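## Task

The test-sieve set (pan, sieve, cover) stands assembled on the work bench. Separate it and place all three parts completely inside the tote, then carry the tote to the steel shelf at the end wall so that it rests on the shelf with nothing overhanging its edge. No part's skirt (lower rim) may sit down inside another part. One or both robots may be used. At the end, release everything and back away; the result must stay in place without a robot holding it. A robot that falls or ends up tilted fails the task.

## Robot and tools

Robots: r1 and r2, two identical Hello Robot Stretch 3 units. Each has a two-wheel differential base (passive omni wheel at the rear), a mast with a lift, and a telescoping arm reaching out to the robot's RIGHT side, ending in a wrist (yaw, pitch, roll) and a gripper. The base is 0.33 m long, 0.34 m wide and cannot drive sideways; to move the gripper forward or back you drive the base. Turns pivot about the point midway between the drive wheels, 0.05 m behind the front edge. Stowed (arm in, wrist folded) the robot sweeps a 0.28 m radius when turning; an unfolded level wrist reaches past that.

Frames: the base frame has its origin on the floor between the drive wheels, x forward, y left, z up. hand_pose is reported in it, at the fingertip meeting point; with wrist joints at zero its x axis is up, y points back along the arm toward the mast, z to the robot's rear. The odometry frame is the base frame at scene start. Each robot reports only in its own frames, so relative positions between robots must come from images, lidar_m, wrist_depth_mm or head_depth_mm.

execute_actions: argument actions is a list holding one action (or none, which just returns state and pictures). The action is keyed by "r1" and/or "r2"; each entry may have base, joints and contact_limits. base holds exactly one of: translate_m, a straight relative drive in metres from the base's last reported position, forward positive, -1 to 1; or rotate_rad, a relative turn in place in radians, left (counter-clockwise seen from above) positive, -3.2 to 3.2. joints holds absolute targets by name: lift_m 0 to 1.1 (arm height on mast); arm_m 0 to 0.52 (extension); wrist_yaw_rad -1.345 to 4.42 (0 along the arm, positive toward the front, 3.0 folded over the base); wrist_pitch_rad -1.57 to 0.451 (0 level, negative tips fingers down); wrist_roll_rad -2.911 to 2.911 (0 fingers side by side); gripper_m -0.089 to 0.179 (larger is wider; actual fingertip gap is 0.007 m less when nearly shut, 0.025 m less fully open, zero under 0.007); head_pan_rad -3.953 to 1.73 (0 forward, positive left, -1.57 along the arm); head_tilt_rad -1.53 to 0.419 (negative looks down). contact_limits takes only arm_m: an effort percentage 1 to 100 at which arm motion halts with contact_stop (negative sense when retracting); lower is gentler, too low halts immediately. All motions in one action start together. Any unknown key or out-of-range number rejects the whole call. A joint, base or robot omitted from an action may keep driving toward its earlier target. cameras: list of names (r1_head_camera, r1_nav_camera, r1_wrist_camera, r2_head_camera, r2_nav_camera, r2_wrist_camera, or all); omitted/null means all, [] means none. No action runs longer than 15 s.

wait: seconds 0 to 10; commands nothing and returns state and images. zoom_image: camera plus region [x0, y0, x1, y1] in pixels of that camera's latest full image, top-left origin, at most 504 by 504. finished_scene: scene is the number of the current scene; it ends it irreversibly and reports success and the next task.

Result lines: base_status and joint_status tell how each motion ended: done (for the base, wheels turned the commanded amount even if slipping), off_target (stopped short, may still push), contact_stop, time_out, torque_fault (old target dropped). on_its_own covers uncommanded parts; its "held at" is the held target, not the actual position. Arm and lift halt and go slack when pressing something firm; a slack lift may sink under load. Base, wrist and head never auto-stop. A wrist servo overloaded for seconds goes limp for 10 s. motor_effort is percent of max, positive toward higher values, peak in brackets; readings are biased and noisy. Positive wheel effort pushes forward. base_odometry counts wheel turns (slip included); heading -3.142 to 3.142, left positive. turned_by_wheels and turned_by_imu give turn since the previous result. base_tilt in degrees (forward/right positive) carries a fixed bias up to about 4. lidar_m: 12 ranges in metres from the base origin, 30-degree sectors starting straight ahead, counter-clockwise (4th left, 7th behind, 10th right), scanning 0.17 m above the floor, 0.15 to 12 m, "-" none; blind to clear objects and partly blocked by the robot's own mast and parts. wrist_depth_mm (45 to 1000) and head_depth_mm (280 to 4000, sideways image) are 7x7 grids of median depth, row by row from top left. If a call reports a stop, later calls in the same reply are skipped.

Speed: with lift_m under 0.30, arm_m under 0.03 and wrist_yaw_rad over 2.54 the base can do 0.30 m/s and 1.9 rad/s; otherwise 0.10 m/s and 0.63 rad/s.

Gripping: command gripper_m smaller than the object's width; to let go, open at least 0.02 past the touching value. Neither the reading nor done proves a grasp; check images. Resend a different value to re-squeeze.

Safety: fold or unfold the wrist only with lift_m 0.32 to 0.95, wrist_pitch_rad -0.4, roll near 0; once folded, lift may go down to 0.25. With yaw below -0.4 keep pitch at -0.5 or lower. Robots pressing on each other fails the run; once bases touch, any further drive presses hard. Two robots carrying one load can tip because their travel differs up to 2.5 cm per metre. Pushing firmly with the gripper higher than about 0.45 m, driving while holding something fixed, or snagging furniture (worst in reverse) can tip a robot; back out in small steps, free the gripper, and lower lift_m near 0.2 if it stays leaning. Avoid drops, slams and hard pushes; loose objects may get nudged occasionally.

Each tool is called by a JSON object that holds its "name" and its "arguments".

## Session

{"name": "execute_actions", "arguments": {"actions": []}}

Scene clock: 0.00 s.
r1.base_odometry: x=+0.000 y=+0.000 heading=+0.000 (m, m, rad; r1's odometry frame)
r1.turned_by_wheels: +0.000 (rad since the last result)
r1.turned_by_imu: +0.000 (rad since the last result)
r1.base_tilt: forward=-0.1 right=+0.9 (deg)
r1.lidar_m: 4.27 1.37 2.06 1.89 3.20 0.99 0.70 0.66 0.68 0.89 2.15 3.84
r1.head_depth_mm: 2002 3087 - - - 2961 2055 / 1990 2656 - - - 2923 2039 / 2008 2855 - - - 2946 2062 / 1986 3051 - - - 2953 2042 / 1990 3032 - - - 2966 2059 / 1984 3076 - - - 2981 2048 / 1988 3074 3803 3822 3872 2958 2067
r1.base_status: not commanded
r1.joint_positions: lift_m=+0.356 arm_m=+0.003 wrist_yaw_rad=+2.939 wrist_pitch_rad=-0.571 wrist_roll_rad=+0.015 gripper_m=+0.037 head_pan_rad=-0.016 head_tilt_rad=-0.001
r1.joint_status: not commanded
r1.motor_effort: left_wheel=+0 right_wheel=+0 lift_m=+19 arm_m=+1 wrist_yaw_rad=-1 wrist_pitch_rad=+6 wrist_roll_rad=+1 gripper_m=+0 head_pan_rad=+2 head_tilt_rad=+2 (%)
r1.hand_pose: x=+0.0195 y=+0.0510 z=+0.3362 quat_wxyz=(+0.268, +0.700, +0.128, +0.650) (m; r1's base frame)
r1.wrist_depth_mm: - - - - - - - / - - - - - - - / 842 - 880 888 932 918 976 / 694 - 724 716 738 761 762 / 584 592 630 615 622 632 649 / 506 512 - 529 556 540 548 / 457 - - 471 460 479 483
r2.base_odometry: x=+0.000 y=+0.000 heading=+0.000 (m, m, rad; r2's odometry frame)
r2.turned_by_wheels: +0.000 (rad since the last result)
r2.turned_by_imu: +0.000 (rad since the last result)
r2.base_tilt: forward=-1.9 right=-0.1 (deg)
r2.lidar_m: 1.29 1.61 5.28 1.27 0.83 0.75 0.76 0.94 1.90 3.46 4.30 1.93
r2.head_depth_mm: 2005 3126 3749 3829 3846 2865 1988 / 1977 3068 3943 3889 3940 1383 1927 / 1991 3075 - - - 1397 2135 / 1980 3032 - - 3752 1516 2109 / 1949 3023 - - - 1614 2097 / 1961 3041 - - - 1668 2129 / 1937 3008 - - - 2390 2137
r2.base_status: not commanded
r2.joint_positions: lift_m=+0.382 arm_m=+0.002 wrist_yaw_rad=+3.138 wrist_pitch_rad=-0.405 wrist_roll_rad=+0.017 gripper_m=+0.037 head_pan_rad=-0.003 head_tilt_rad=-0.009
r2.joint_status: not commanded
r2.motor_effort: left_wheel=+0 right_wheel=+0 lift_m=+40 arm_m=+0 wrist_yaw_rad=+0 wrist_pitch_rad=+9 wrist_roll_rad=+0 gripper_m=+0 head_pan_rad=+0 head_tilt_rad=+3 (%)
r2.hand_pose: x=-0.0205 y=+0.0790 z=+0.3980 quat_wxyz=(+0.145, +0.698, +0.140, +0.687) (m; r2's base frame)
r2.wrist_depth_mm: 686 851 - - - - - / 713 888 - - - - - / 719 930 - - - - - / 738 909 - 996 986 962 967 / 738 805 779 801 830 780 777 / 683 688 659 665 - 670 648 / 582 580 565 575 556 564 565
pictures: r1_head_camera (sideways: a quarter turn clockwise sets it upright), r1_nav_camera (sideways: a quarter turn counterclockwise sets it upright), r1_wrist_camera, r2_head_camera (sideways: a quarter turn clockwise sets it upright), r2_nav_camera (sideways: a quarter turn counterclockwise sets it upright), r2_wrist_camera
Images, in order (width x height): r1_head_camera 896x504, r1_nav_camera 672x504, r1_wrist_camera 644x364, r2_head_camera 896x504, r2_nav_camera 672x504, r2_wrist_camera 644x364.

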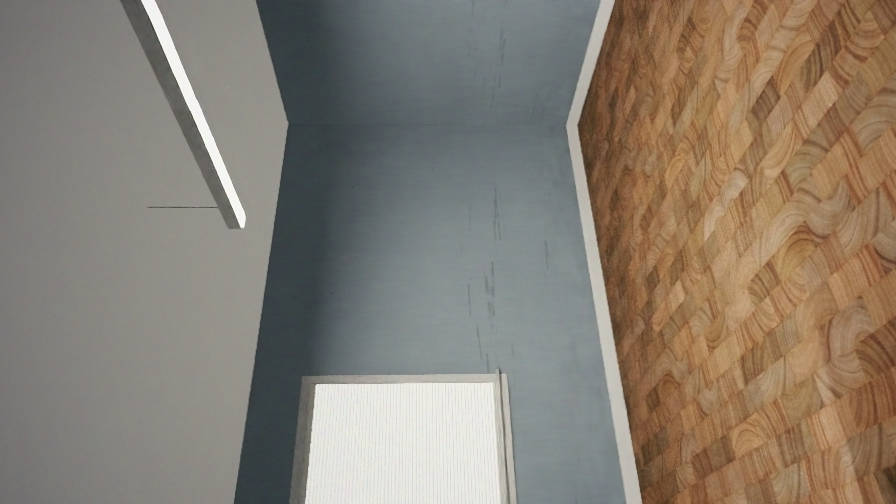

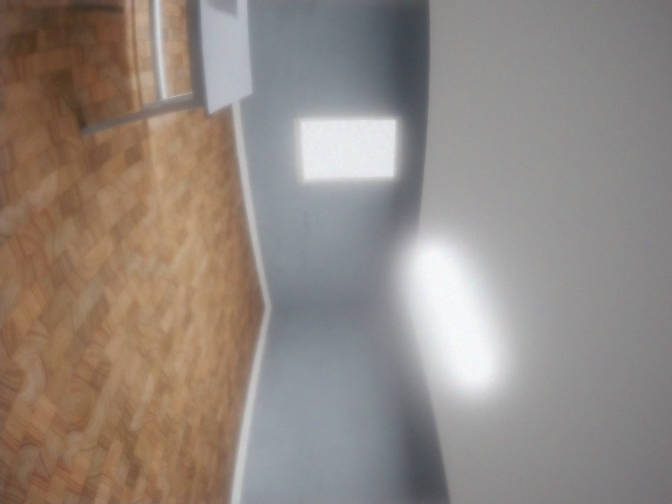

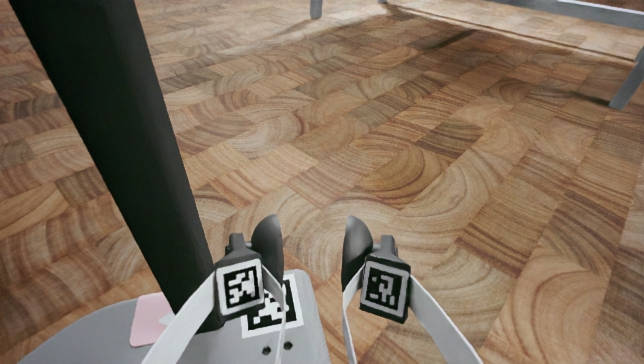

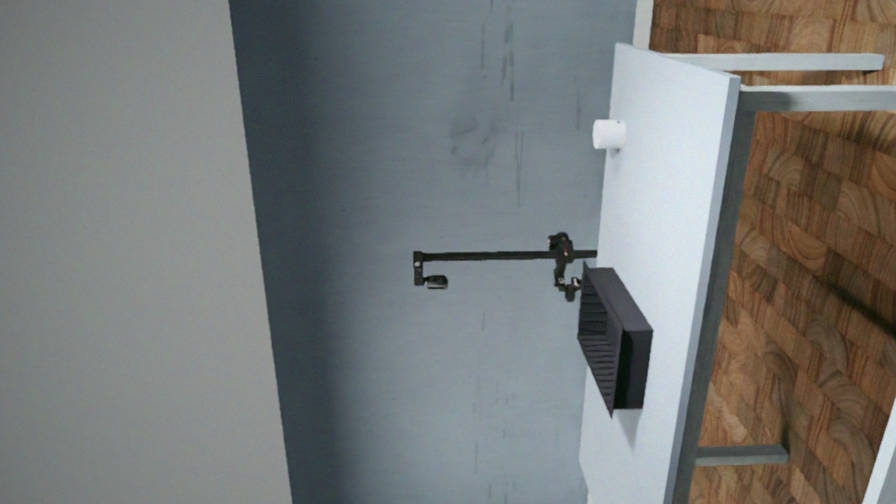

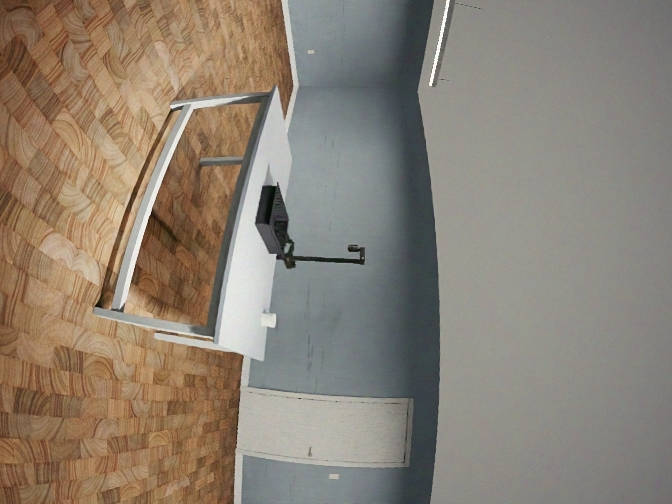

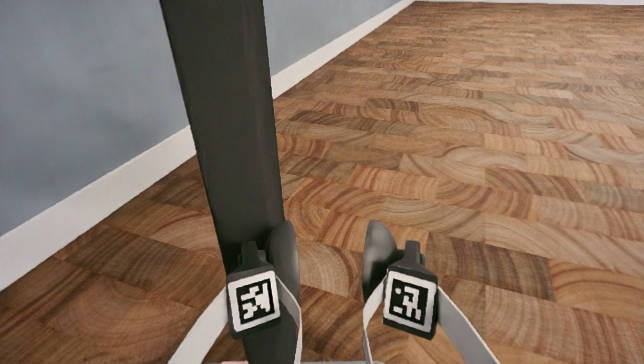

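{"name": "execute_actions", "arguments": {"actions": [{"r1":{"base":{"rotate_rad":1.477},"joints":{"lift_m":0.28,"wrist_pitch_rad":-0.4}},"r2":{"base":{"rotate_rad":0.456},"joints":{"lift_m":0.28}}}], "cameras": []}}

{"name": "execute_actions", "arguments": {"actions": [{"r1":{"base":{"translate_m":1.0},"joints":{"head_tilt_rad":-0.5,"head_pan_rad":-0.3}},"r2":{"base":{"translate_m":1.0}}}], "cameras": ["r1_head_camera"]}}

{"name": "execute_actions", "arguments": {"actions": [{"r1":{"base":{"translate_m":0.575}},"r2":{"base":{"translate_m":0.26}}}], "cameras": []}}

{"name": "execute_actions", "arguments": {"actions": [{"r1":{"base":{"rotate_rad":0.723},"joints":{"lift_m":0.94,"head_pan_rad":-1.57,"head_tilt_rad":-0.8}},"r2":{"base":{"rotate_rad":0.77},"joints":{"lift_m":0.94,"head_pan_rad":-1.57,"head_tilt_rad":-0.8}}}], "cameras": ["r1_head_camera","r2_head_camera","r1_nav_camera"]}}

Scene clock: 22.67 s.
r1.base_odometry: x=+0.000 y=+0.000 heading=+1.477 (m, m, rad; r1's odometry frame)
r1.turned_by_wheels: +1.477 (rad since the last result)
r1.turned_by_imu: +1.429 (rad since the last result)
r1.base_tilt: forward=-0.2 right=+0.9 (deg)
r1.lidar_m: 1.89 4.94 1.17 0.73 0.66 0.66 0.80 1.54 3.76 4.51 1.37 2.02
r1.head_depth_mm: 1994 3137 - - - 2255 2035 / 1995 3090 - - - 2783 2050 / 1996 3082 - - - 2775 1948 / 1990 3017 - - - 2957 2070 / 1989 3075 - - - 2959 2048 / 1990 2941 - - - 2976 2032 / 1970 3049 - - - 2966 2069
r1.base_status: done
r1.joint_positions: lift_m=+0.280 arm_m=+0.003 wrist_yaw_rad=+2.939 wrist_pitch_rad=-0.422 wrist_roll_rad=+0.015 gripper_m=+0.037 head_pan_rad=-0.016 head_tilt_rad=-0.001
r1.joint_status: all done
r1.motor_effort: left_wheel=-3(9) right_wheel=+1(7) lift_m=+13(16) arm_m=+1(1) wrist_yaw_rad=+0(1) wrist_pitch_rad=+11(13) wrist_roll_rad=+1(1) gripper_m=+1(0) head_pan_rad=+1(1) head_tilt_rad=+2(3) (%)
r1.hand_pose: x=+0.0238 y=+0.0718 z=+0.2920 quat_wxyz=(+0.218, +0.708, +0.076, +0.668) (m; r1's base frame)
r1.wrist_depth_mm: - 657 795 - - - - / - 716 831 - - - - / 546 749 891 - - - - / 580 - 765 770 779 833 817 / 582 - 632 624 630 633 655 / 499 487 - 511 545 521 535 / 435 - - 445 438 456 451
r2.base_odometry: x=+0.000 y=+0.000 heading=+0.456 (m, m, rad; r2's odometry frame)
r2.turned_by_wheels: +0.456 (rad since the last result)
r2.turned_by_imu: +0.450 (rad since the last result)
r2.base_tilt: forward=-1.9 right=-0.1 (deg)
r2.lidar_m: 1.52 5.29 1.43 0.85 0.75 0.76 0.89 1.62 3.44 4.08 3.98 1.29
r2.head_depth_mm: 1984 3076 - - - 1489 2089 / 1987 3032 - - - 2552 2107 / 1966 3083 - - 2453 2514 2095 / 1977 3085 - - - 2917 2011 / 1956 2988 - - - 2956 2085 / 1942 3040 - - - 3128 2121 / 1934 3003 - - - 3146 2143
r2.base_status: done
r2.joint_positions: lift_m=+0.281 arm_m=+0.002 wrist_yaw_rad=+3.138 wrist_pitch_rad=-0.405 wrist_roll_rad=+0.017 gripper_m=+0.037 head_pan_rad=-0.003 head_tilt_rad=-0.009
r2.joint_status: all done
r2.motor_effort: left_wheel=-2(7) right_wheel=+2(8) lift_m=+16(37) arm_m=+0(1) wrist_yaw_rad=+0(0) wrist_pitch_rad=+9(9) wrist_roll_rad=+0(0) gripper_m=+0(1) head_pan_rad=+0(0) head_tilt_rad=+3(3) (%)
r2.hand_pose: x=-0.0205 y=+0.0789 z=+0.2963 quat_wxyz=(+0.145, +0.698, +0.140, +0.687) (m; r2's base frame)
r2.wrist_depth_mm: 597 668 - - - - - / 624 724 - - - - - / 650 732 - - - - 996 / 677 746 - 803 790 768 771 / 661 644 623 633 677 624 615 / 551 538 551 557 - 530 520 / 470 - - - 438 452 451
pictures: none
No camera images: the call's "cameras" was empty. Leave "cameras" out to get every camera's image.

Scene clock: 27.77 s.
r1.base_odometry: x=+0.094 y=+0.996 heading=+1.477 (m, m, rad; r1's odometry frame)
r1.turned_by_wheels: +0.000 (rad since the last result)
r1.turned_by_imu: +0.004 (rad since the last result)
r1.base_tilt: forward=-0.1 right=+1.0 (deg)
r1.lidar_m: 0.91 4.20 2.29 1.44 1.30 1.31 1.60 3.05 4.52 1.11 1.37 1.38
r1.head_depth_mm: 2918 3171 3265 1032 870 1500 1246 / 3115 3417 3517 950 1699 1498 1258 / 3257 3595 3774 1041 1805 1500 1263 / 3544 3869 3769 1044 1762 1426 1259 / 3770 - 3698 2523 1887 1502 1257 / - - 3788 2534 1890 1518 1266 / - - 3836 2540 1896 1519 1271
r1.base_status: done
r1.joint_positions: lift_m=+0.280 arm_m=+0.003 wrist_yaw_rad=+2.939 wrist_pitch_rad=-0.422 wrist_roll_rad=+0.015 gripper_m=+0.037 head_pan_rad=-0.293 head_tilt_rad=-0.494
r1.joint_status: all done
r1.motor_effort: left_wheel=-3(8) right_wheel=+1(5) lift_m=+14(13) arm_m=+1(0) wrist_yaw_rad=+0(1) wrist_pitch_rad=+11(11) wrist_roll_rad=+1(1) gripper_m=+1(1) head_pan_rad=-3(22) head_tilt_rad=-3(37) (%)
r1.hand_pose: x=+0.0238 y=+0.0718 z=+0.2921 quat_wxyz=(+0.218, +0.708, +0.076, +0.668) (m; r1's base frame)
r1.wrist_depth_mm: - - - - - - - / - - - - - - - / 956 - - - - - - / 740 - 759 788 789 805 830 / 593 - 628 613 630 638 659 / 493 498 - 513 535 529 525 / 436 - - 440 446 449 454
r2.base_odometry: x=+0.898 y=+0.440 heading=+0.456 (m, m, rad; r2's odometry frame)
r2.turned_by_wheels: +0.000 (rad since the last result)
r2.turned_by_imu: -0.002 (rad since the last result)
r2.base_tilt: forward=-1.9 right=-0.1 (deg)
r2.lidar_m: 0.72 4.56 2.71 1.62 1.43 1.43 1.69 3.06 4.16 0.69 0.61 0.61
r2.head_depth_mm: 2005 3136 3581 3578 3642 1290 881 / 2000 3039 3983 3951 3938 1303 889 / 1996 3054 - - - 1296 889 / 1971 3041 - - - 3111 931 / 1965 3042 - - - 3107 1035 / 1952 2816 - - - 3148 2123 / 1942 2781 - - - 3150 2143
r2.base_status: done
r2.joint_positions: lift_m=+0.281 arm_m=+0.002 wrist_yaw_rad=+3.138 wrist_pitch_rad=-0.405 wrist_roll_rad=+0.017 gripper_m=+0.037 head_pan_rad=-0.003 head_tilt_rad=-0.009
r2.joint_status: not commanded
r2.motor_effort: left_wheel=-2(7) right_wheel=+2(8) lift_m=+17(17) arm_m=+0(0) wrist_yaw_rad=+0(0) wrist_pitch_rad=+9(9) wrist_roll_rad=+0(0) gripper_m=+0(1) head_pan_rad=+0(0) head_tilt_rad=+3(2) (%)
r2.hand_pose: x=-0.0205 y=+0.0789 z=+0.2963 quat_wxyz=(+0.145, +0.698, +0.140, +0.687) (m; r2's base frame)
r2.wrist_depth_mm: - - - - - - - / - - - - - - - / - - - - - - 991 / 814 806 - 782 760 754 756 / 667 647 631 649 652 619 620 / 541 546 550 542 - 532 519 / 469 - - - 445 456 452
pictures: r1_head_camera (sideways: a quarter turn clockwise sets it upright)
Images, in order (width x height): r1_head_camera 896x504.

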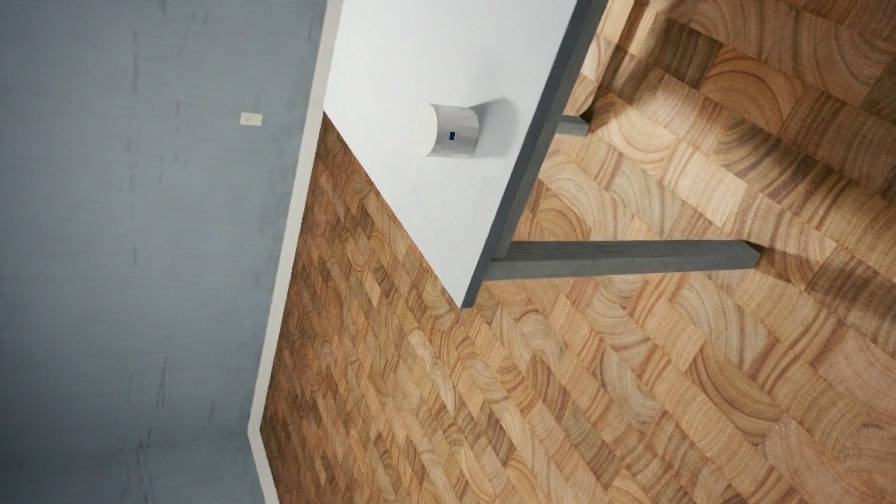

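Scene clock: 31.50 s.
r1.base_odometry: x=+0.148 y=+1.568 heading=+1.477 (m, m, rad; r1's odometry frame)
r1.turned_by_wheels: +0.000 (rad since the last result)
r1.turned_by_imu: +0.002 (rad since the last result)
r1.base_tilt: forward=-0.1 right=+0.9 (deg)
r1.lidar_m: 3.76 3.77 2.91 1.83 1.67 1.68 2.04 3.93 1.32 1.11 1.00 0.37
r1.head_depth_mm: 2602 2830 3082 2493 801 623 518 / 2758 3024 3238 2472 1855 623 533 / 2948 3200 3406 2479 1862 1500 1205 / 3119 3439 3586 2525 1883 1497 1263 / 3349 3711 3706 2521 1888 1513 1255 / 3593 - 3777 2548 1898 1516 1259 / 3831 - 3767 2541 1897 1514 1265
r1.base_status: done
r1.joint_positions: lift_m=+0.280 arm_m=+0.003 wrist_yaw_rad=+2.939 wrist_pitch_rad=-0.422 wrist_roll_rad=+0.015 gripper_m=+0.037 head_pan_rad=-0.293 head_tilt_rad=-0.495
r1.joint_status: not commanded
r1.motor_effort: left_wheel=-3(8) right_wheel=+2(6) lift_m=+14(14) arm_m=+0(1) wrist_yaw_rad=+0(1) wrist_pitch_rad=+11(10) wrist_roll_rad=+1(1) gripper_m=+1(1) head_pan_rad=-3(3) head_tilt_rad=-3(3) (%)
r1.hand_pose: x=+0.0238 y=+0.0718 z=+0.2921 quat_wxyz=(+0.218, +0.708, +0.076, +0.668) (m; r1's base frame)
r1.wrist_depth_mm: - - - - - - - / - - - - - - - / 965 - - - - - - / 723 - 751 778 802 811 816 / 584 - 638 627 630 631 648 / 495 490 - 511 539 526 540 / 434 - - 449 442 453 458
r2.base_odometry: x=+1.131 y=+0.555 heading=+0.456 (m, m, rad; r2's odometry frame)
r2.turned_by_wheels: +0.000 (rad since the last result)
r2.turned_by_imu: +0.000 (rad since the last result)
r2.base_tilt: forward=-1.9 right=-0.1 (deg)
r2.lidar_m: 0.51 4.37 3.03 1.83 1.60 1.61 1.90 3.42 0.81 0.49 0.43 0.43
r2.head_depth_mm: 1995 3139 3430 3389 3433 3037 881 / 1978 3077 3739 3788 3884 3122 887 / 1999 3065 - - - 3100 883 / 1988 3051 - - - 3137 885 / 1956 3048 - - - 3166 892 / 1954 2785 - - - 3105 2112 / 1934 2774 - - - 3169 2108
r2.base_status: done
r2.joint_positions: lift_m=+0.281 arm_m=+0.002 wrist_yaw_rad=+3.138 wrist_pitch_rad=-0.405 wrist_roll_rad=+0.017 gripper_m=+0.037 head_pan_rad=-0.003 head_tilt_rad=-0.009
r2.joint_status: not commanded
r2.motor_effort: left_wheel=-1(6) right_wheel=+2(8) lift_m=+16(17) arm_m=+0(0) wrist_yaw_rad=+0(1) wrist_pitch_rad=+9(9) wrist_roll_rad=+0(0) gripper_m=+0(1) head_pan_rad=+0(0) head_tilt_rad=+3(3) (%)
r2.hand_pose: x=-0.0205 y=+0.0789 z=+0.2963 quat_wxyz=(+0.145, +0.698, +0.140, +0.687) (m; r2's base frame)
r2.wrist_depth_mm: - - - - - - - / - - - - - - - / - - - 991 - 987 983 / 804 793 - 787 777 767 782 / 646 641 624 644 653 616 619 / 542 537 553 530 - 531 522 / 472 - - - 441 450 445
pictures: none
No camera images: the call's "cameras" was empty. Leave "cameras" out to get every camera's image.

Scene clock: 38.33 s.
r1.base_odometry: x=+0.148 y=+1.568 heading=+2.200 (m, m, rad; r1's odometry frame)
r1.turned_by_wheels: +0.723 (rad since the last result)
r1.turned_by_imu: +0.704 (rad since the last result)
r1.base_tilt: forward=-0.2 right=+0.9 (deg)
r1.lidar_m: 3.76 2.34 1.69 1.67 1.73 2.40 1.34 1.32 1.04 0.41 0.37 3.90
r1.head_depth_mm: 2633 1559 851 - - 1230 1113 / 2647 2680 852 717 - 1239 1139 / 2676 2682 856 704 - - - / 2718 2688 858 723 - 1248 1160 / 2700 2728 891 724 - 998 1121 / 2708 2749 2102 1719 1388 1274 1129 / 2738 2756 2138 1736 1472 1270 1127
r1.base_status: done
r1.joint_positions: lift_m=+0.940 arm_m=+0.003 wrist_yaw_rad=+2.939 wrist_pitch_rad=-0.422 wrist_roll_rad=+0.015 gripper_m=+0.037 head_pan_rad=-1.563 head_tilt_rad=-0.790
r1.joint_status: all done
r1.motor_effort: left_wheel=-3(10) right_wheel=+2(5) lift_m=+24(27) arm_m=+1(1) wrist_yaw_rad=+0(1) wrist_pitch_rad=+10(11) wrist_roll_rad=+1(1) gripper_m=+1(0) head_pan_rad=-3(38) head_tilt_rad=-5(33) (%)
r1.hand_pose: x=+0.0238 y=+0.0719 z=+0.9516 quat_wxyz=(+0.218, +0.708, +0.076, +0.668) (m; r1's base frame)
r1.wrist_depth_mm: - - - - - - - / - - - - - - - / - - - - - - - / - - - - - - - / - - - - - - - / - - - - - - - / - - - - - - -
r2.base_odometry: x=+1.131 y=+0.555 heading=+1.226 (m, m, rad; r2's odometry frame)
r2.turned_by_wheels: +0.770 (rad since the last result)
r2.turned_by_imu: +0.755 (rad since the last result)
r2.base_tilt: forward=-1.9 right=-0.1 (deg)
r2.lidar_m: 4.38 2.28 1.66 1.60 1.66 2.27 4.33 0.62 0.45 0.43 0.45 0.61
r2.head_depth_mm: 2673 1517 877 - - 1201 1126 / 2742 2835 848 734 - - - / 2765 1008 851 732 - - - / 2765 1018 883 723 - 1086 1139 / 2851 1078 838 728 - 1087 1137 / 2796 2903 896 724 1408 1224 1133 / 2827 2889 900 726 1410 1300 1140
r2.base_status: done
r2.joint_positions: lift_m=+0.939 arm_m=+0.002 wrist_yaw_rad=+3.138 wrist_pitch_rad=-0.406 wrist_roll_rad=+0.017 gripper_m=+0.037 head_pan_rad=-1.563 head_tilt_rad=-0.790
r2.joint_status: all done
r2.motor_effort: left_wheel=-3(9) right_wheel=+2(7) lift_m=+61(64) arm_m=+0(1) wrist_yaw_rad=+0(1) wrist_pitch_rad=+9(9) wrist_roll_rad=+0(0) gripper_m=+0(1) head_pan_rad=-2(28) head_tilt_rad=-4(37) (%)
r2.hand_pose: x=-0.0205 y=+0.0789 z=+0.9547 quat_wxyz=(+0.145, +0.698, +0.140, +0.687) (m; r2's base frame)
r2.wrist_depth_mm: - - - - - - - / - - - - - - - / - - - - - - - / - - - - - - - / - - - - - - - / - - - - - - - / - - - - - - -
pictures: r1_head_camera (sideways: a quarter turn clockwise sets it upright), r1_nav_camera (sideways: a quarter turn counterclockwise sets it upright), r2_head_camera (sideways: a quarter turn clockwise sets it upright)
Images, in order (width x height): r1_head_camera 896x504, r1_nav_camera 672x504, r2_head_camera 896x504.

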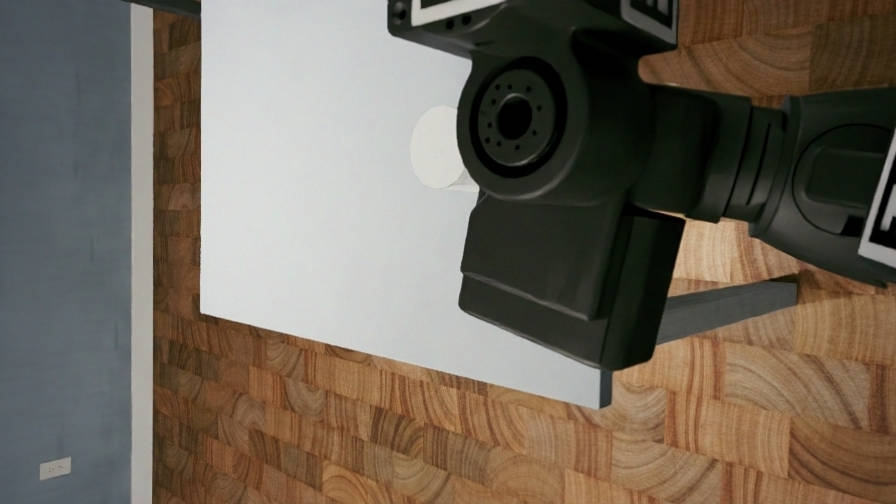

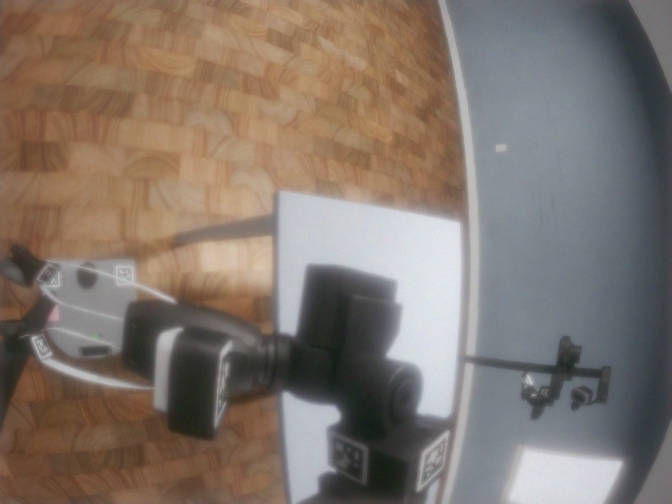

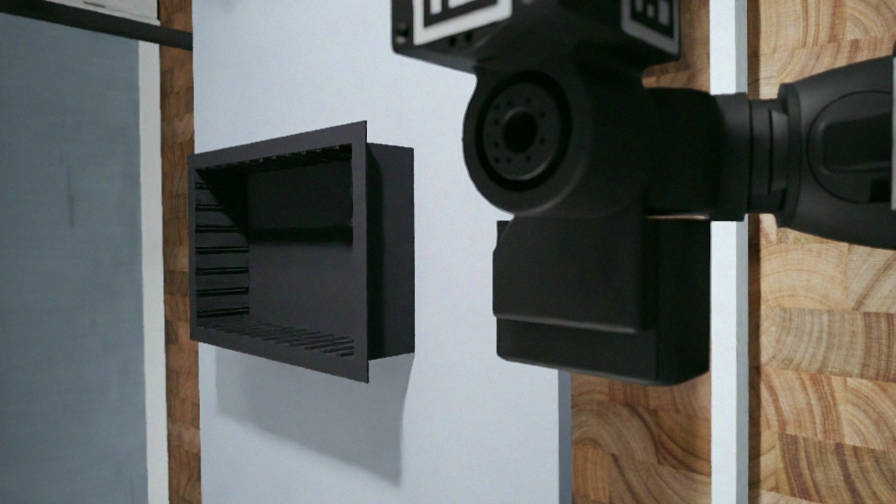

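{"name": "execute_actions", "arguments": {"actions": [{"r1":{"base":{"translate_m":-0.04},"joints":{"wrist_yaw_rad":0,"gripper_m":0.13}},"r2":{"base":{"translate_m":0.035},"joints":{"wrist_yaw_rad":0,"gripper_m":0.06}}}], "cameras": []}}

{"name": "execute_actions", "arguments": {"actions": [{"r1":{"joints":{"lift_m":1.05,"wrist_pitch_rad":-1.57,"arm_m":0.3,"head_tilt_rad":-0.9}},"r2":{"joints":{"wrist_pitch_rad":0,"wrist_roll_rad":1.57,"lift_m":0.75,"arm_m":0.1}}}], "cameras": ["r1_head_camera","r1_wrist_camera","r2_head_camera","r2_wrist_camera"]}}

Scene clock: 53.80 s.
r1.base_odometry: x=+0.171 y=+1.536 heading=+2.199 (m, m, rad; r1's odometry frame)
r1.turned_by_wheels: +0.000 (rad since the last result)
r1.turned_by_imu: +0.000 (rad since the last result)
r1.base_tilt: forward=-0.1 right=+0.9 (deg)
r1.lidar_m: 3.81 2.33 1.71 1.67 1.73 2.40 4.88 1.28 1.04 1.01 0.39 3.93
r1.head_depth_mm: 2626 1559 851 - - - 1074 / 2676 2682 852 - - - 1110 / 2682 2668 859 - - - 1109 / 2695 2674 863 685 609 1264 1115 / 2711 2697 865 706 609 1084 1119 / 2705 2741 2145 728 625 1253 1122 / 2717 2717 2146 1740 1467 1274 1121
r1.base_status: done
r1.joint_positions: lift_m=+0.940 arm_m=+0.003 wrist_yaw_rad=+0.002 wrist_pitch_rad=-0.422 wrist_roll_rad=+0.015 gripper_m=+0.130 head_pan_rad=-1.563 head_tilt_rad=-0.790
r1.joint_status: all done
r1.motor_effort: left_wheel=-3(8) right_wheel=+2(3) lift_m=+24(24) arm_m=+1(1) wrist_yaw_rad=-1(2) wrist_pitch_rad=+10(10) wrist_roll_rad=+1(1) gripper_m=+1(82) head_pan_rad=-2(3) head_tilt_rad=-6(5) (%)
r1.hand_pose: x=-0.0211 y=-0.3714 z=+0.9516 quat_wxyz=(+0.686, +0.148, -0.696, -0.149) (m; r1's base frame)
r1.wrist_depth_mm: - - - - - - - / - - - - - - - / - - 818 793 803 712 700 / - - 576 580 610 584 568 / - - 463 465 475 487 445 / - - 379 305 391 412 401 / - 320 325 313 333 331 344
r2.base_odometry: x=+1.143 y=+0.588 heading=+1.226 (m, m, rad; r2's odometry frame)
r2.turned_by_wheels: +0.000 (rad since the last result)
r2.turned_by_imu: +0.001 (rad since the last result)
r2.base_tilt: forward=-2.0 right=-0.1 (deg)
r2.lidar_m: 4.34 2.28 1.66 1.60 1.67 2.27 4.38 0.62 0.45 0.43 0.45 0.61
r2.head_depth_mm: 2700 1570 877 - - - 1094 / 2798 2859 802 733 - - 1120 / 2813 1006 879 - - - 1109 / 2801 1019 875 723 1399 1294 1128 / 2818 2924 836 723 1391 1295 1130 / 2741 2902 894 725 1405 1295 1138 / 2841 2920 896 725 1408 1293 1134
r2.base_status: done
r2.joint_positions: lift_m=+0.939 arm_m=+0.002 wrist_yaw_rad=+0.003 wrist_pitch_rad=-0.406 wrist_roll_rad=+0.017 gripper_m=+0.060 head_pan_rad=-1.563 head_tilt_rad=-0.790
r2.joint_status: all done
r2.motor_effort: left_wheel=-3(4) right_wheel=+3(7) lift_m=+61(62) arm_m=+0(0) wrist_yaw_rad=-1(3) wrist_pitch_rad=+9(10) wrist_roll_rad=+0(0) gripper_m=+1(85) head_pan_rad=-3(3) head_tilt_rad=-4(4) (%)
r2.hand_pose: x=-0.0207 y=-0.3730 z=+0.9547 quat_wxyz=(+0.687, +0.143, -0.698, -0.143) (m; r2's base frame)
r2.wrist_depth_mm: - - - - - - - / - - - - - - - / 786 792 730 743 709 759 740 / 596 596 525 585 511 579 573 / 486 476 462 447 454 476 465 / 410 404 - 397 - 392 392 / 345 345 337 348 330 339 334
pictures: none
No camera images: the call's "cameras" was empty. Leave "cameras" out to get every camera's image.

Scene clock: 57.20 s.
r1.base_odometry: x=+0.171 y=+1.536 heading=+2.199 (m, m, rad; r1's odometry frame)
r1.turned_by_wheels: +0.000 (rad since the last result)
r1.turned_by_imu: +0.000 (rad since the last result)
r1.base_tilt: forward=-0.2 right=+0.9 (deg)
r1.lidar_m: 3.82 2.34 1.70 1.67 1.74 2.39 4.86 1.28 1.04 1.00 0.39 3.93
r1.head_depth_mm: 2654 906 750 637 1321 1216 1092 / 2662 908 729 640 1323 1215 1116 / - 861 752 616 1326 1223 1131 / 2664 913 740 641 1327 1224 1117 / 2670 914 758 645 818 1187 1099 / 2710 2271 1745 647 1312 1228 1107 / 2722 2301 1891 1596 1388 1231 1106
r1.base_status: not commanded
r1.joint_positions: lift_m=+1.050 arm_m=+0.300 wrist_yaw_rad=+0.000 wrist_pitch_rad=-1.562 wrist_roll_rad=+0.015 gripper_m=+0.130 head_pan_rad=-1.563 head_tilt_rad=-0.889
r1.joint_status: all done
r1.motor_effort: left_wheel=-3(3) right_wheel=+2(2) lift_m=+24(22) arm_m=+4(6) wrist_yaw_rad=+0(1) wrist_pitch_rad=-3(11) wrist_roll_rad=+1(1) gripper_m=+1(0) head_pan_rad=-3(3) head_tilt_rad=-7(20) (%)
r1.hand_pose: x=-0.0216 y=-0.4228 z=+0.9320 quat_wxyz=(+0.498, +0.494, -0.506, -0.502) (m; r1's base frame)
r1.wrist_depth_mm: 973 306 311 315 317 321 323 / - 312 315 318 325 325 330 / - 318 324 255 330 338 338 / - 327 333 259 339 341 348 / - 333 336 341 343 350 354 / - - - 346 - 356 - / - - - - - - -
r2.base_odometry: x=+1.143 y=+0.588 heading=+1.226 (m, m, rad; r2's odometry frame)
r2.turned_by_wheels: +0.000 (rad since the last result)
r2.turned_by_imu: +0.001 (rad since the last result)
r2.base_tilt: forward=-1.9 right=-0.1 (deg)
r2.lidar_m: 4.33 2.28 1.67 1.60 1.66 2.27 4.36 0.62 0.45 0.43 0.45 0.61
r2.head_depth_mm: 2675 1567 877 711 - - - / 2790 2811 802 715 - 1149 1124 / 2786 1012 883 717 - 1142 1125 / 2819 1021 881 719 1388 1288 1131 / 2809 2812 836 721 1400 1288 1133 / 2772 2942 899 720 1396 1290 1135 / 2810 2901 902 726 1418 1298 1134
r2.base_status: not commanded
r2.joint_positions: lift_m=+0.751 arm_m=+0.100 wrist_yaw_rad=+0.003 wrist_pitch_rad=-0.024 wrist_roll_rad=+1.569 gripper_m=+0.060 head_pan_rad=-1.563 head_tilt_rad=-0.790
r2.joint_status: all done
r2.motor_effort: left_wheel=-2(2) right_wheel=+2(2) lift_m=+16(60) arm_m=+2(4) wrist_yaw_rad=-2(2) wrist_pitch_rad=+14(14) wrist_roll_rad=+0(1) gripper_m=+1(1) head_pan_rad=-3(3) head_tilt_rad=-4(4) (%)
r2.hand_pose: x=-0.0207 y=-0.5003 z=+0.8590 quat_wxyz=(+0.001, +0.001, -1.000, -0.012) (m; r2's base frame)
r2.wrist_depth_mm: - - - - 359 187 126 / - - - - 247 186 126 / - - - - 252 188 126 / - - - 664 260 186 126 / - - - 651 262 187 126 / - - - - 269 187 125 / - - - - 280 175 126
pictures: r1_head_camera (sideways: a quarter turn clockwise sets it upright), r1_wrist_camera, r2_head_camera (sideways: a quarter turn clockwise sets it upright), r2_wrist_camera
Images, in order (width x height): r1_head_camera 896x504, r1_wrist_camera 644x364, r2_head_camera 896x504, r2_wrist_camera 644x364.

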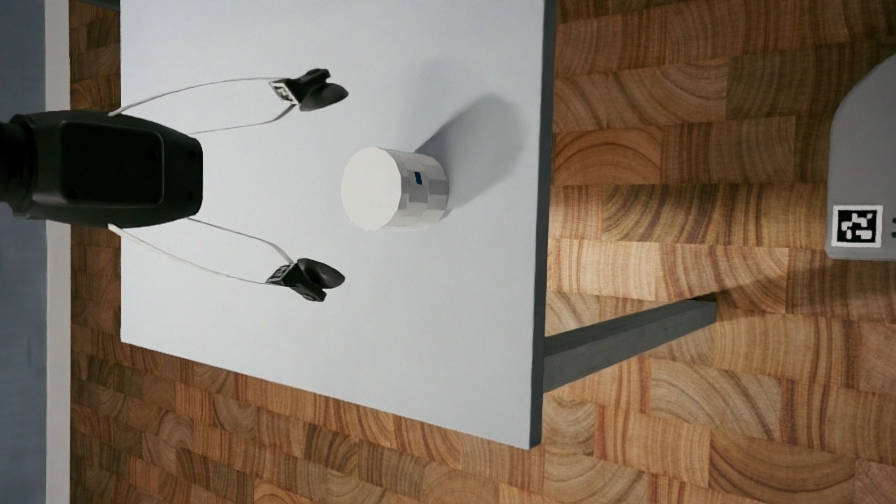

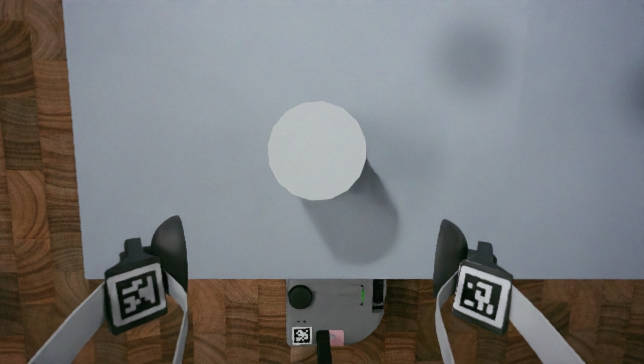

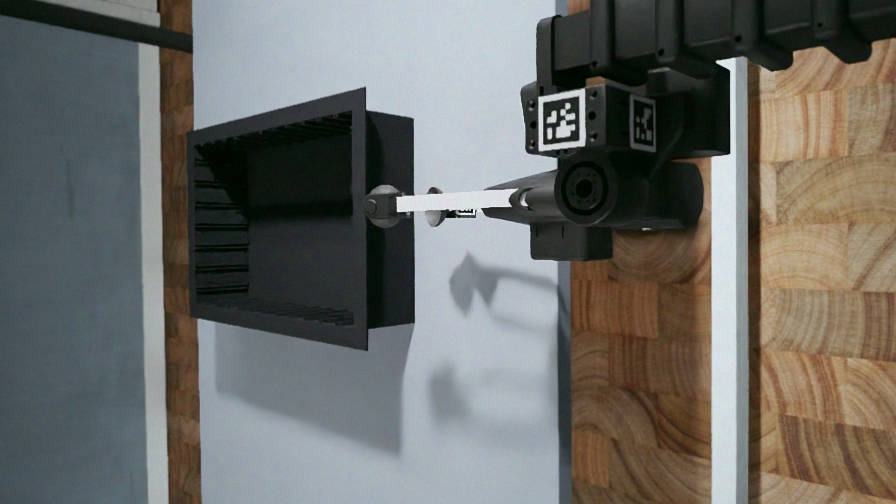

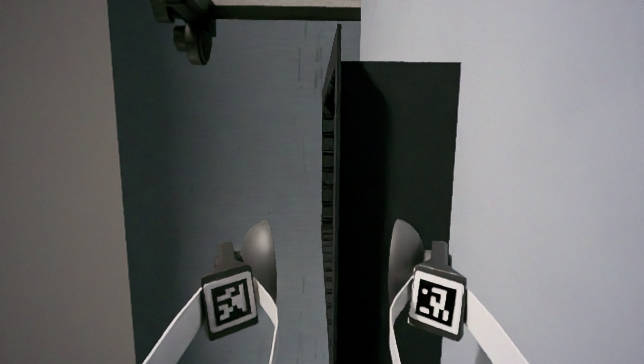

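{"name": "zoom_image", "arguments": {"camera": "r1_head_camera", "region": [320, 120, 480, 250]}}

{"name": "execute_actions", "arguments": {"actions": [{"r1":{"joints":{"arm_m":0.35,"lift_m":1.0}},"r2":{"base":{"translate_m":0.015}}}], "cameras": []}}

{"name": "execute_actions", "arguments": {"actions": [{"r1":{"joints":{"lift_m":0.905}}}], "cameras": ["r1_head_camera","r1_wrist_camera"]}}

Region (320, 120, 480, 250) of r1_head_camera's 896x504 image, scaled by 3.150, with more detail than that image has; it fills the top 410 rows of this view, and the rest is white.

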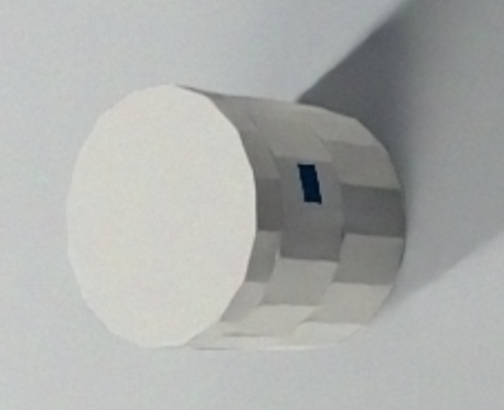

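Scene clock: 67.73 s.
r1.base_odometry: x=+0.171 y=+1.536 heading=+2.199 (m, m, rad; r1's odometry frame)
r1.turned_by_wheels: +0.000 (rad since the last result)
r1.turned_by_imu: +0.000 (rad since the last result)
r1.base_tilt: forward=-0.1 right=+0.9 (deg)
r1.lidar_m: 3.79 2.34 1.71 1.66 1.73 2.40 4.87 1.28 1.04 1.00 0.39 3.96
r1.head_depth_mm: 2690 902 746 637 1322 1209 1091 / 2676 904 751 639 1316 1219 1118 / - 849 753 615 1324 1221 1128 / 2689 913 757 642 1343 1217 1110 / 2714 919 757 645 818 1187 1105 / 2692 2260 1741 647 1313 1229 1101 / 2752 2264 1887 1605 1382 1230 1105
r1.base_status: not commanded
r1.joint_positions: lift_m=+1.000 arm_m=+0.350 wrist_yaw_rad=+0.000 wrist_pitch_rad=-1.563 wrist_roll_rad=+0.015 gripper_m=+0.130 head_pan_rad=-1.563 head_tilt_rad=-0.889
r1.joint_status: all done
r1.motor_effort: left_wheel=-3(3) right_wheel=+2(1) lift_m=+14(20) arm_m=+4(5) wrist_yaw_rad=+0(0) wrist_pitch_rad=-3(4) wrist_roll_rad=+1(1) gripper_m=+0(1) head_pan_rad=-2(3) head_tilt_rad=-7(6) (%)
r1.hand_pose: x=-0.0216 y=-0.4726 z=+0.8826 quat_wxyz=(+0.498, +0.494, -0.505, -0.502) (m; r1's base frame)
r1.wrist_depth_mm: 257 260 264 265 269 271 273 / 264 264 268 272 272 279 281 / 269 269 274 278 279 283 288 / 276 275 279 212 289 288 293 / 283 282 285 213 292 295 300 / - - 292 297 302 305 309 / - 296 301 303 309 312 313
r2.base_odometry: x=+1.148 y=+0.602 heading=+1.225 (m, m, rad; r2's odometry frame)
r2.turned_by_wheels: +0.000 (rad since the last result)
r2.turned_by_imu: +0.001 (rad since the last result)
r2.base_tilt: forward=-2.0 right=-0.1 (deg)
r2.lidar_m: 4.33 2.29 1.67 1.60 1.66 2.28 4.39 0.62 0.45 0.43 0.45 0.61
r2.head_depth_mm: 2721 1527 876 714 - - - / 2824 2800 810 712 - 1147 1123 / 2793 1016 880 715 - 1152 1128 / 2788 1016 880 719 1397 1278 1133 / 2797 2896 835 723 1395 1290 1125 / 2805 2901 897 726 1407 1295 1133 / 2784 2914 903 725 1408 1294 1137
r2.base_status: done
r2.joint_positions: lift_m=+0.751 arm_m=+0.100 wrist_yaw_rad=+0.003 wrist_pitch_rad=-0.024 wrist_roll_rad=+1.569 gripper_m=+0.060 head_pan_rad=-1.563 head_tilt_rad=-0.790
r2.joint_status: not commanded
r2.motor_effort: left_wheel=-2(3) right_wheel=+2(5) lift_m=+16(16) arm_m=+2(2) wrist_yaw_rad=-2(1) wrist_pitch_rad=+13(13) wrist_roll_rad=+1(1) gripper_m=+1(1) head_pan_rad=-3(3) head_tilt_rad=-4(4) (%)
r2.hand_pose: x=-0.0207 y=-0.5003 z=+0.8590 quat_wxyz=(+0.001, +0.001, -1.000, -0.012) (m; r2's base frame)
r2.wrist_depth_mm: - - - - 318 187 126 / - - - - 246 187 126 / - - - - 253 187 125 / - - - 656 259 187 125 / - - - 648 265 187 126 / - - - - 269 187 125 / - - - - 278 174 125
pictures: none
No camera images: the call's "cameras" was empty. Leave "cameras" out to get every camera's image.

Scene clock: 69.43 s.
r1.base_odometry: x=+0.171 y=+1.536 heading=+2.199 (m, m, rad; r1's odometry frame)
r1.turned_by_wheels: +0.000 (rad since the last result)
r1.turned_by_imu: +0.000 (rad since the last result)
r1.base_tilt: forward=-0.1 right=+0.9 (deg)
r1.lidar_m: 3.80 2.33 1.70 1.67 1.74 2.39 4.87 1.28 1.04 1.00 0.39 3.94
r1.head_depth_mm: - 878 740 637 1320 1217 1088 / - 854 750 639 1322 1221 1119 / - - 617 617 1322 1218 1129 / 2674 917 756 630 1326 1222 1119 / 2706 922 759 644 819 1187 1096 / 2705 2257 1752 648 1309 1225 1102 / 2726 2281 1880 1598 1394 1231 1107
r1.base_status: not commanded
r1.joint_positions: lift_m=+0.905 arm_m=+0.350 wrist_yaw_rad=+0.000 wrist_pitch_rad=-1.563 wrist_roll_rad=+0.015 gripper_m=+0.130 head_pan_rad=-1.563 head_tilt_rad=-0.889
r1.joint_status: all done
r1.motor_effort: left_wheel=-2(3) right_wheel=+2(2) lift_m=+14(15) arm_m=+3(4) wrist_yaw_rad=-1(0) wrist_pitch_rad=-3(3) wrist_roll_rad=+1(1) gripper_m=+0(1) head_pan_rad=-3(3) head_tilt_rad=-6(8) (%)
r1.hand_pose: x=-0.0216 y=-0.4726 z=+0.7876 quat_wxyz=(+0.498, +0.494, -0.505, -0.502) (m; r1's base frame)
r1.wrist_depth_mm: 170 171 173 175 177 180 182 / 173 175 177 179 181 184 186 / 177 179 181 183 185 188 190 / 180 182 184 171 189 192 194 / 185 186 187 116 124 196 199 / 187 - 119 119 120 200 204 / 192 195 122 122 123 206 207
r2.base_odometry: x=+1.148 y=+0.602 heading=+1.225 (m, m, rad; r2's odometry frame)
r2.turned_by_wheels: +0.000 (rad since the last result)
r2.turned_by_imu: +0.000 (rad since the last result)
r2.base_tilt: forward=-1.9 right=-0.1 (deg)
r2.lidar_m: 4.32 2.29 1.67 1.60 1.67 2.28 4.39 0.62 0.45 0.43 0.45 0.61
r2.head_depth_mm: 2731 1539 878 714 - - - / 2784 2819 811 716 - 1145 1126 / 2755 1015 881 716 - 1142 1134 / 2757 1018 881 719 1397 1290 1136 / 2795 2867 837 723 1406 1292 1135 / 2788 2928 894 724 1412 1291 1134 / 2797 2923 898 725 1416 1300 1145
r2.base_status: not commanded
r2.joint_positions: lift_m=+0.751 arm_m=+0.100 wrist_yaw_rad=+0.003 wrist_pitch_rad=-0.024 wrist_roll_rad=+1.569 gripper_m=+0.060 head_pan_rad=-1.563 head_tilt_rad=-0.790
r2.joint_status: not commanded
r2.motor_effort: left_wheel=-1(2) right_wheel=+2(2) lift_m=+16(17) arm_m=+2(2) wrist_yaw_rad=-1(1) wrist_pitch_rad=+14(13) wrist_roll_rad=+1(0) gripper_m=+0(1) head_pan_rad=-2(3) head_tilt_rad=-4(4) (%)
r2.hand_pose: x=-0.0207 y=-0.5003 z=+0.8590 quat_wxyz=(+0.001, +0.001, -1.000, -0.012) (m; r2's base frame)
r2.wrist_depth_mm: - - - - 321 188 126 / - - - - 246 188 126 / - - - - 251 187 126 / - - - 653 257 187 126 / - - - 662 261 187 126 / - - - - 270 186 126 / - - - - 278 174 125
pictures: r1_head_camera (sideways: a quarter turn clockwise sets it upright), r1_wrist_camera
Images, in order (width x height): r1_head_camera 896x504, r1_wrist_camera 644x364.

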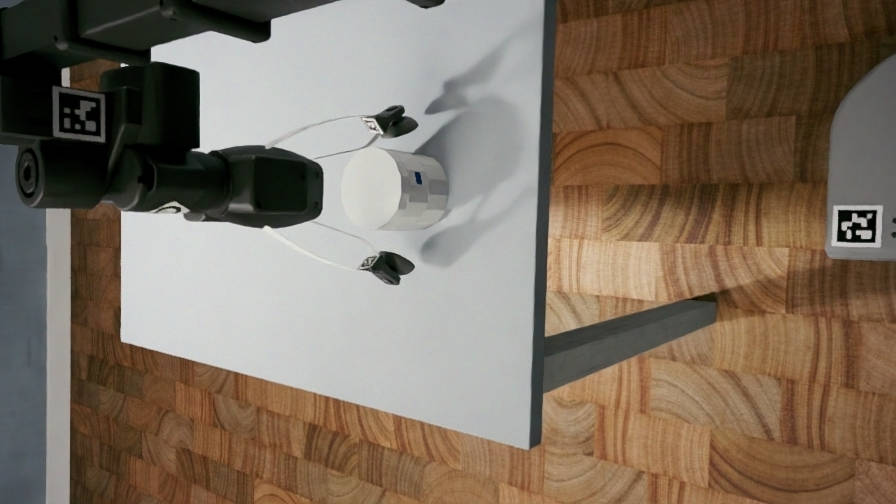

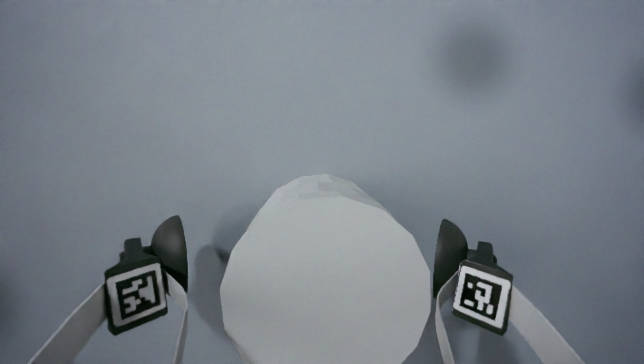

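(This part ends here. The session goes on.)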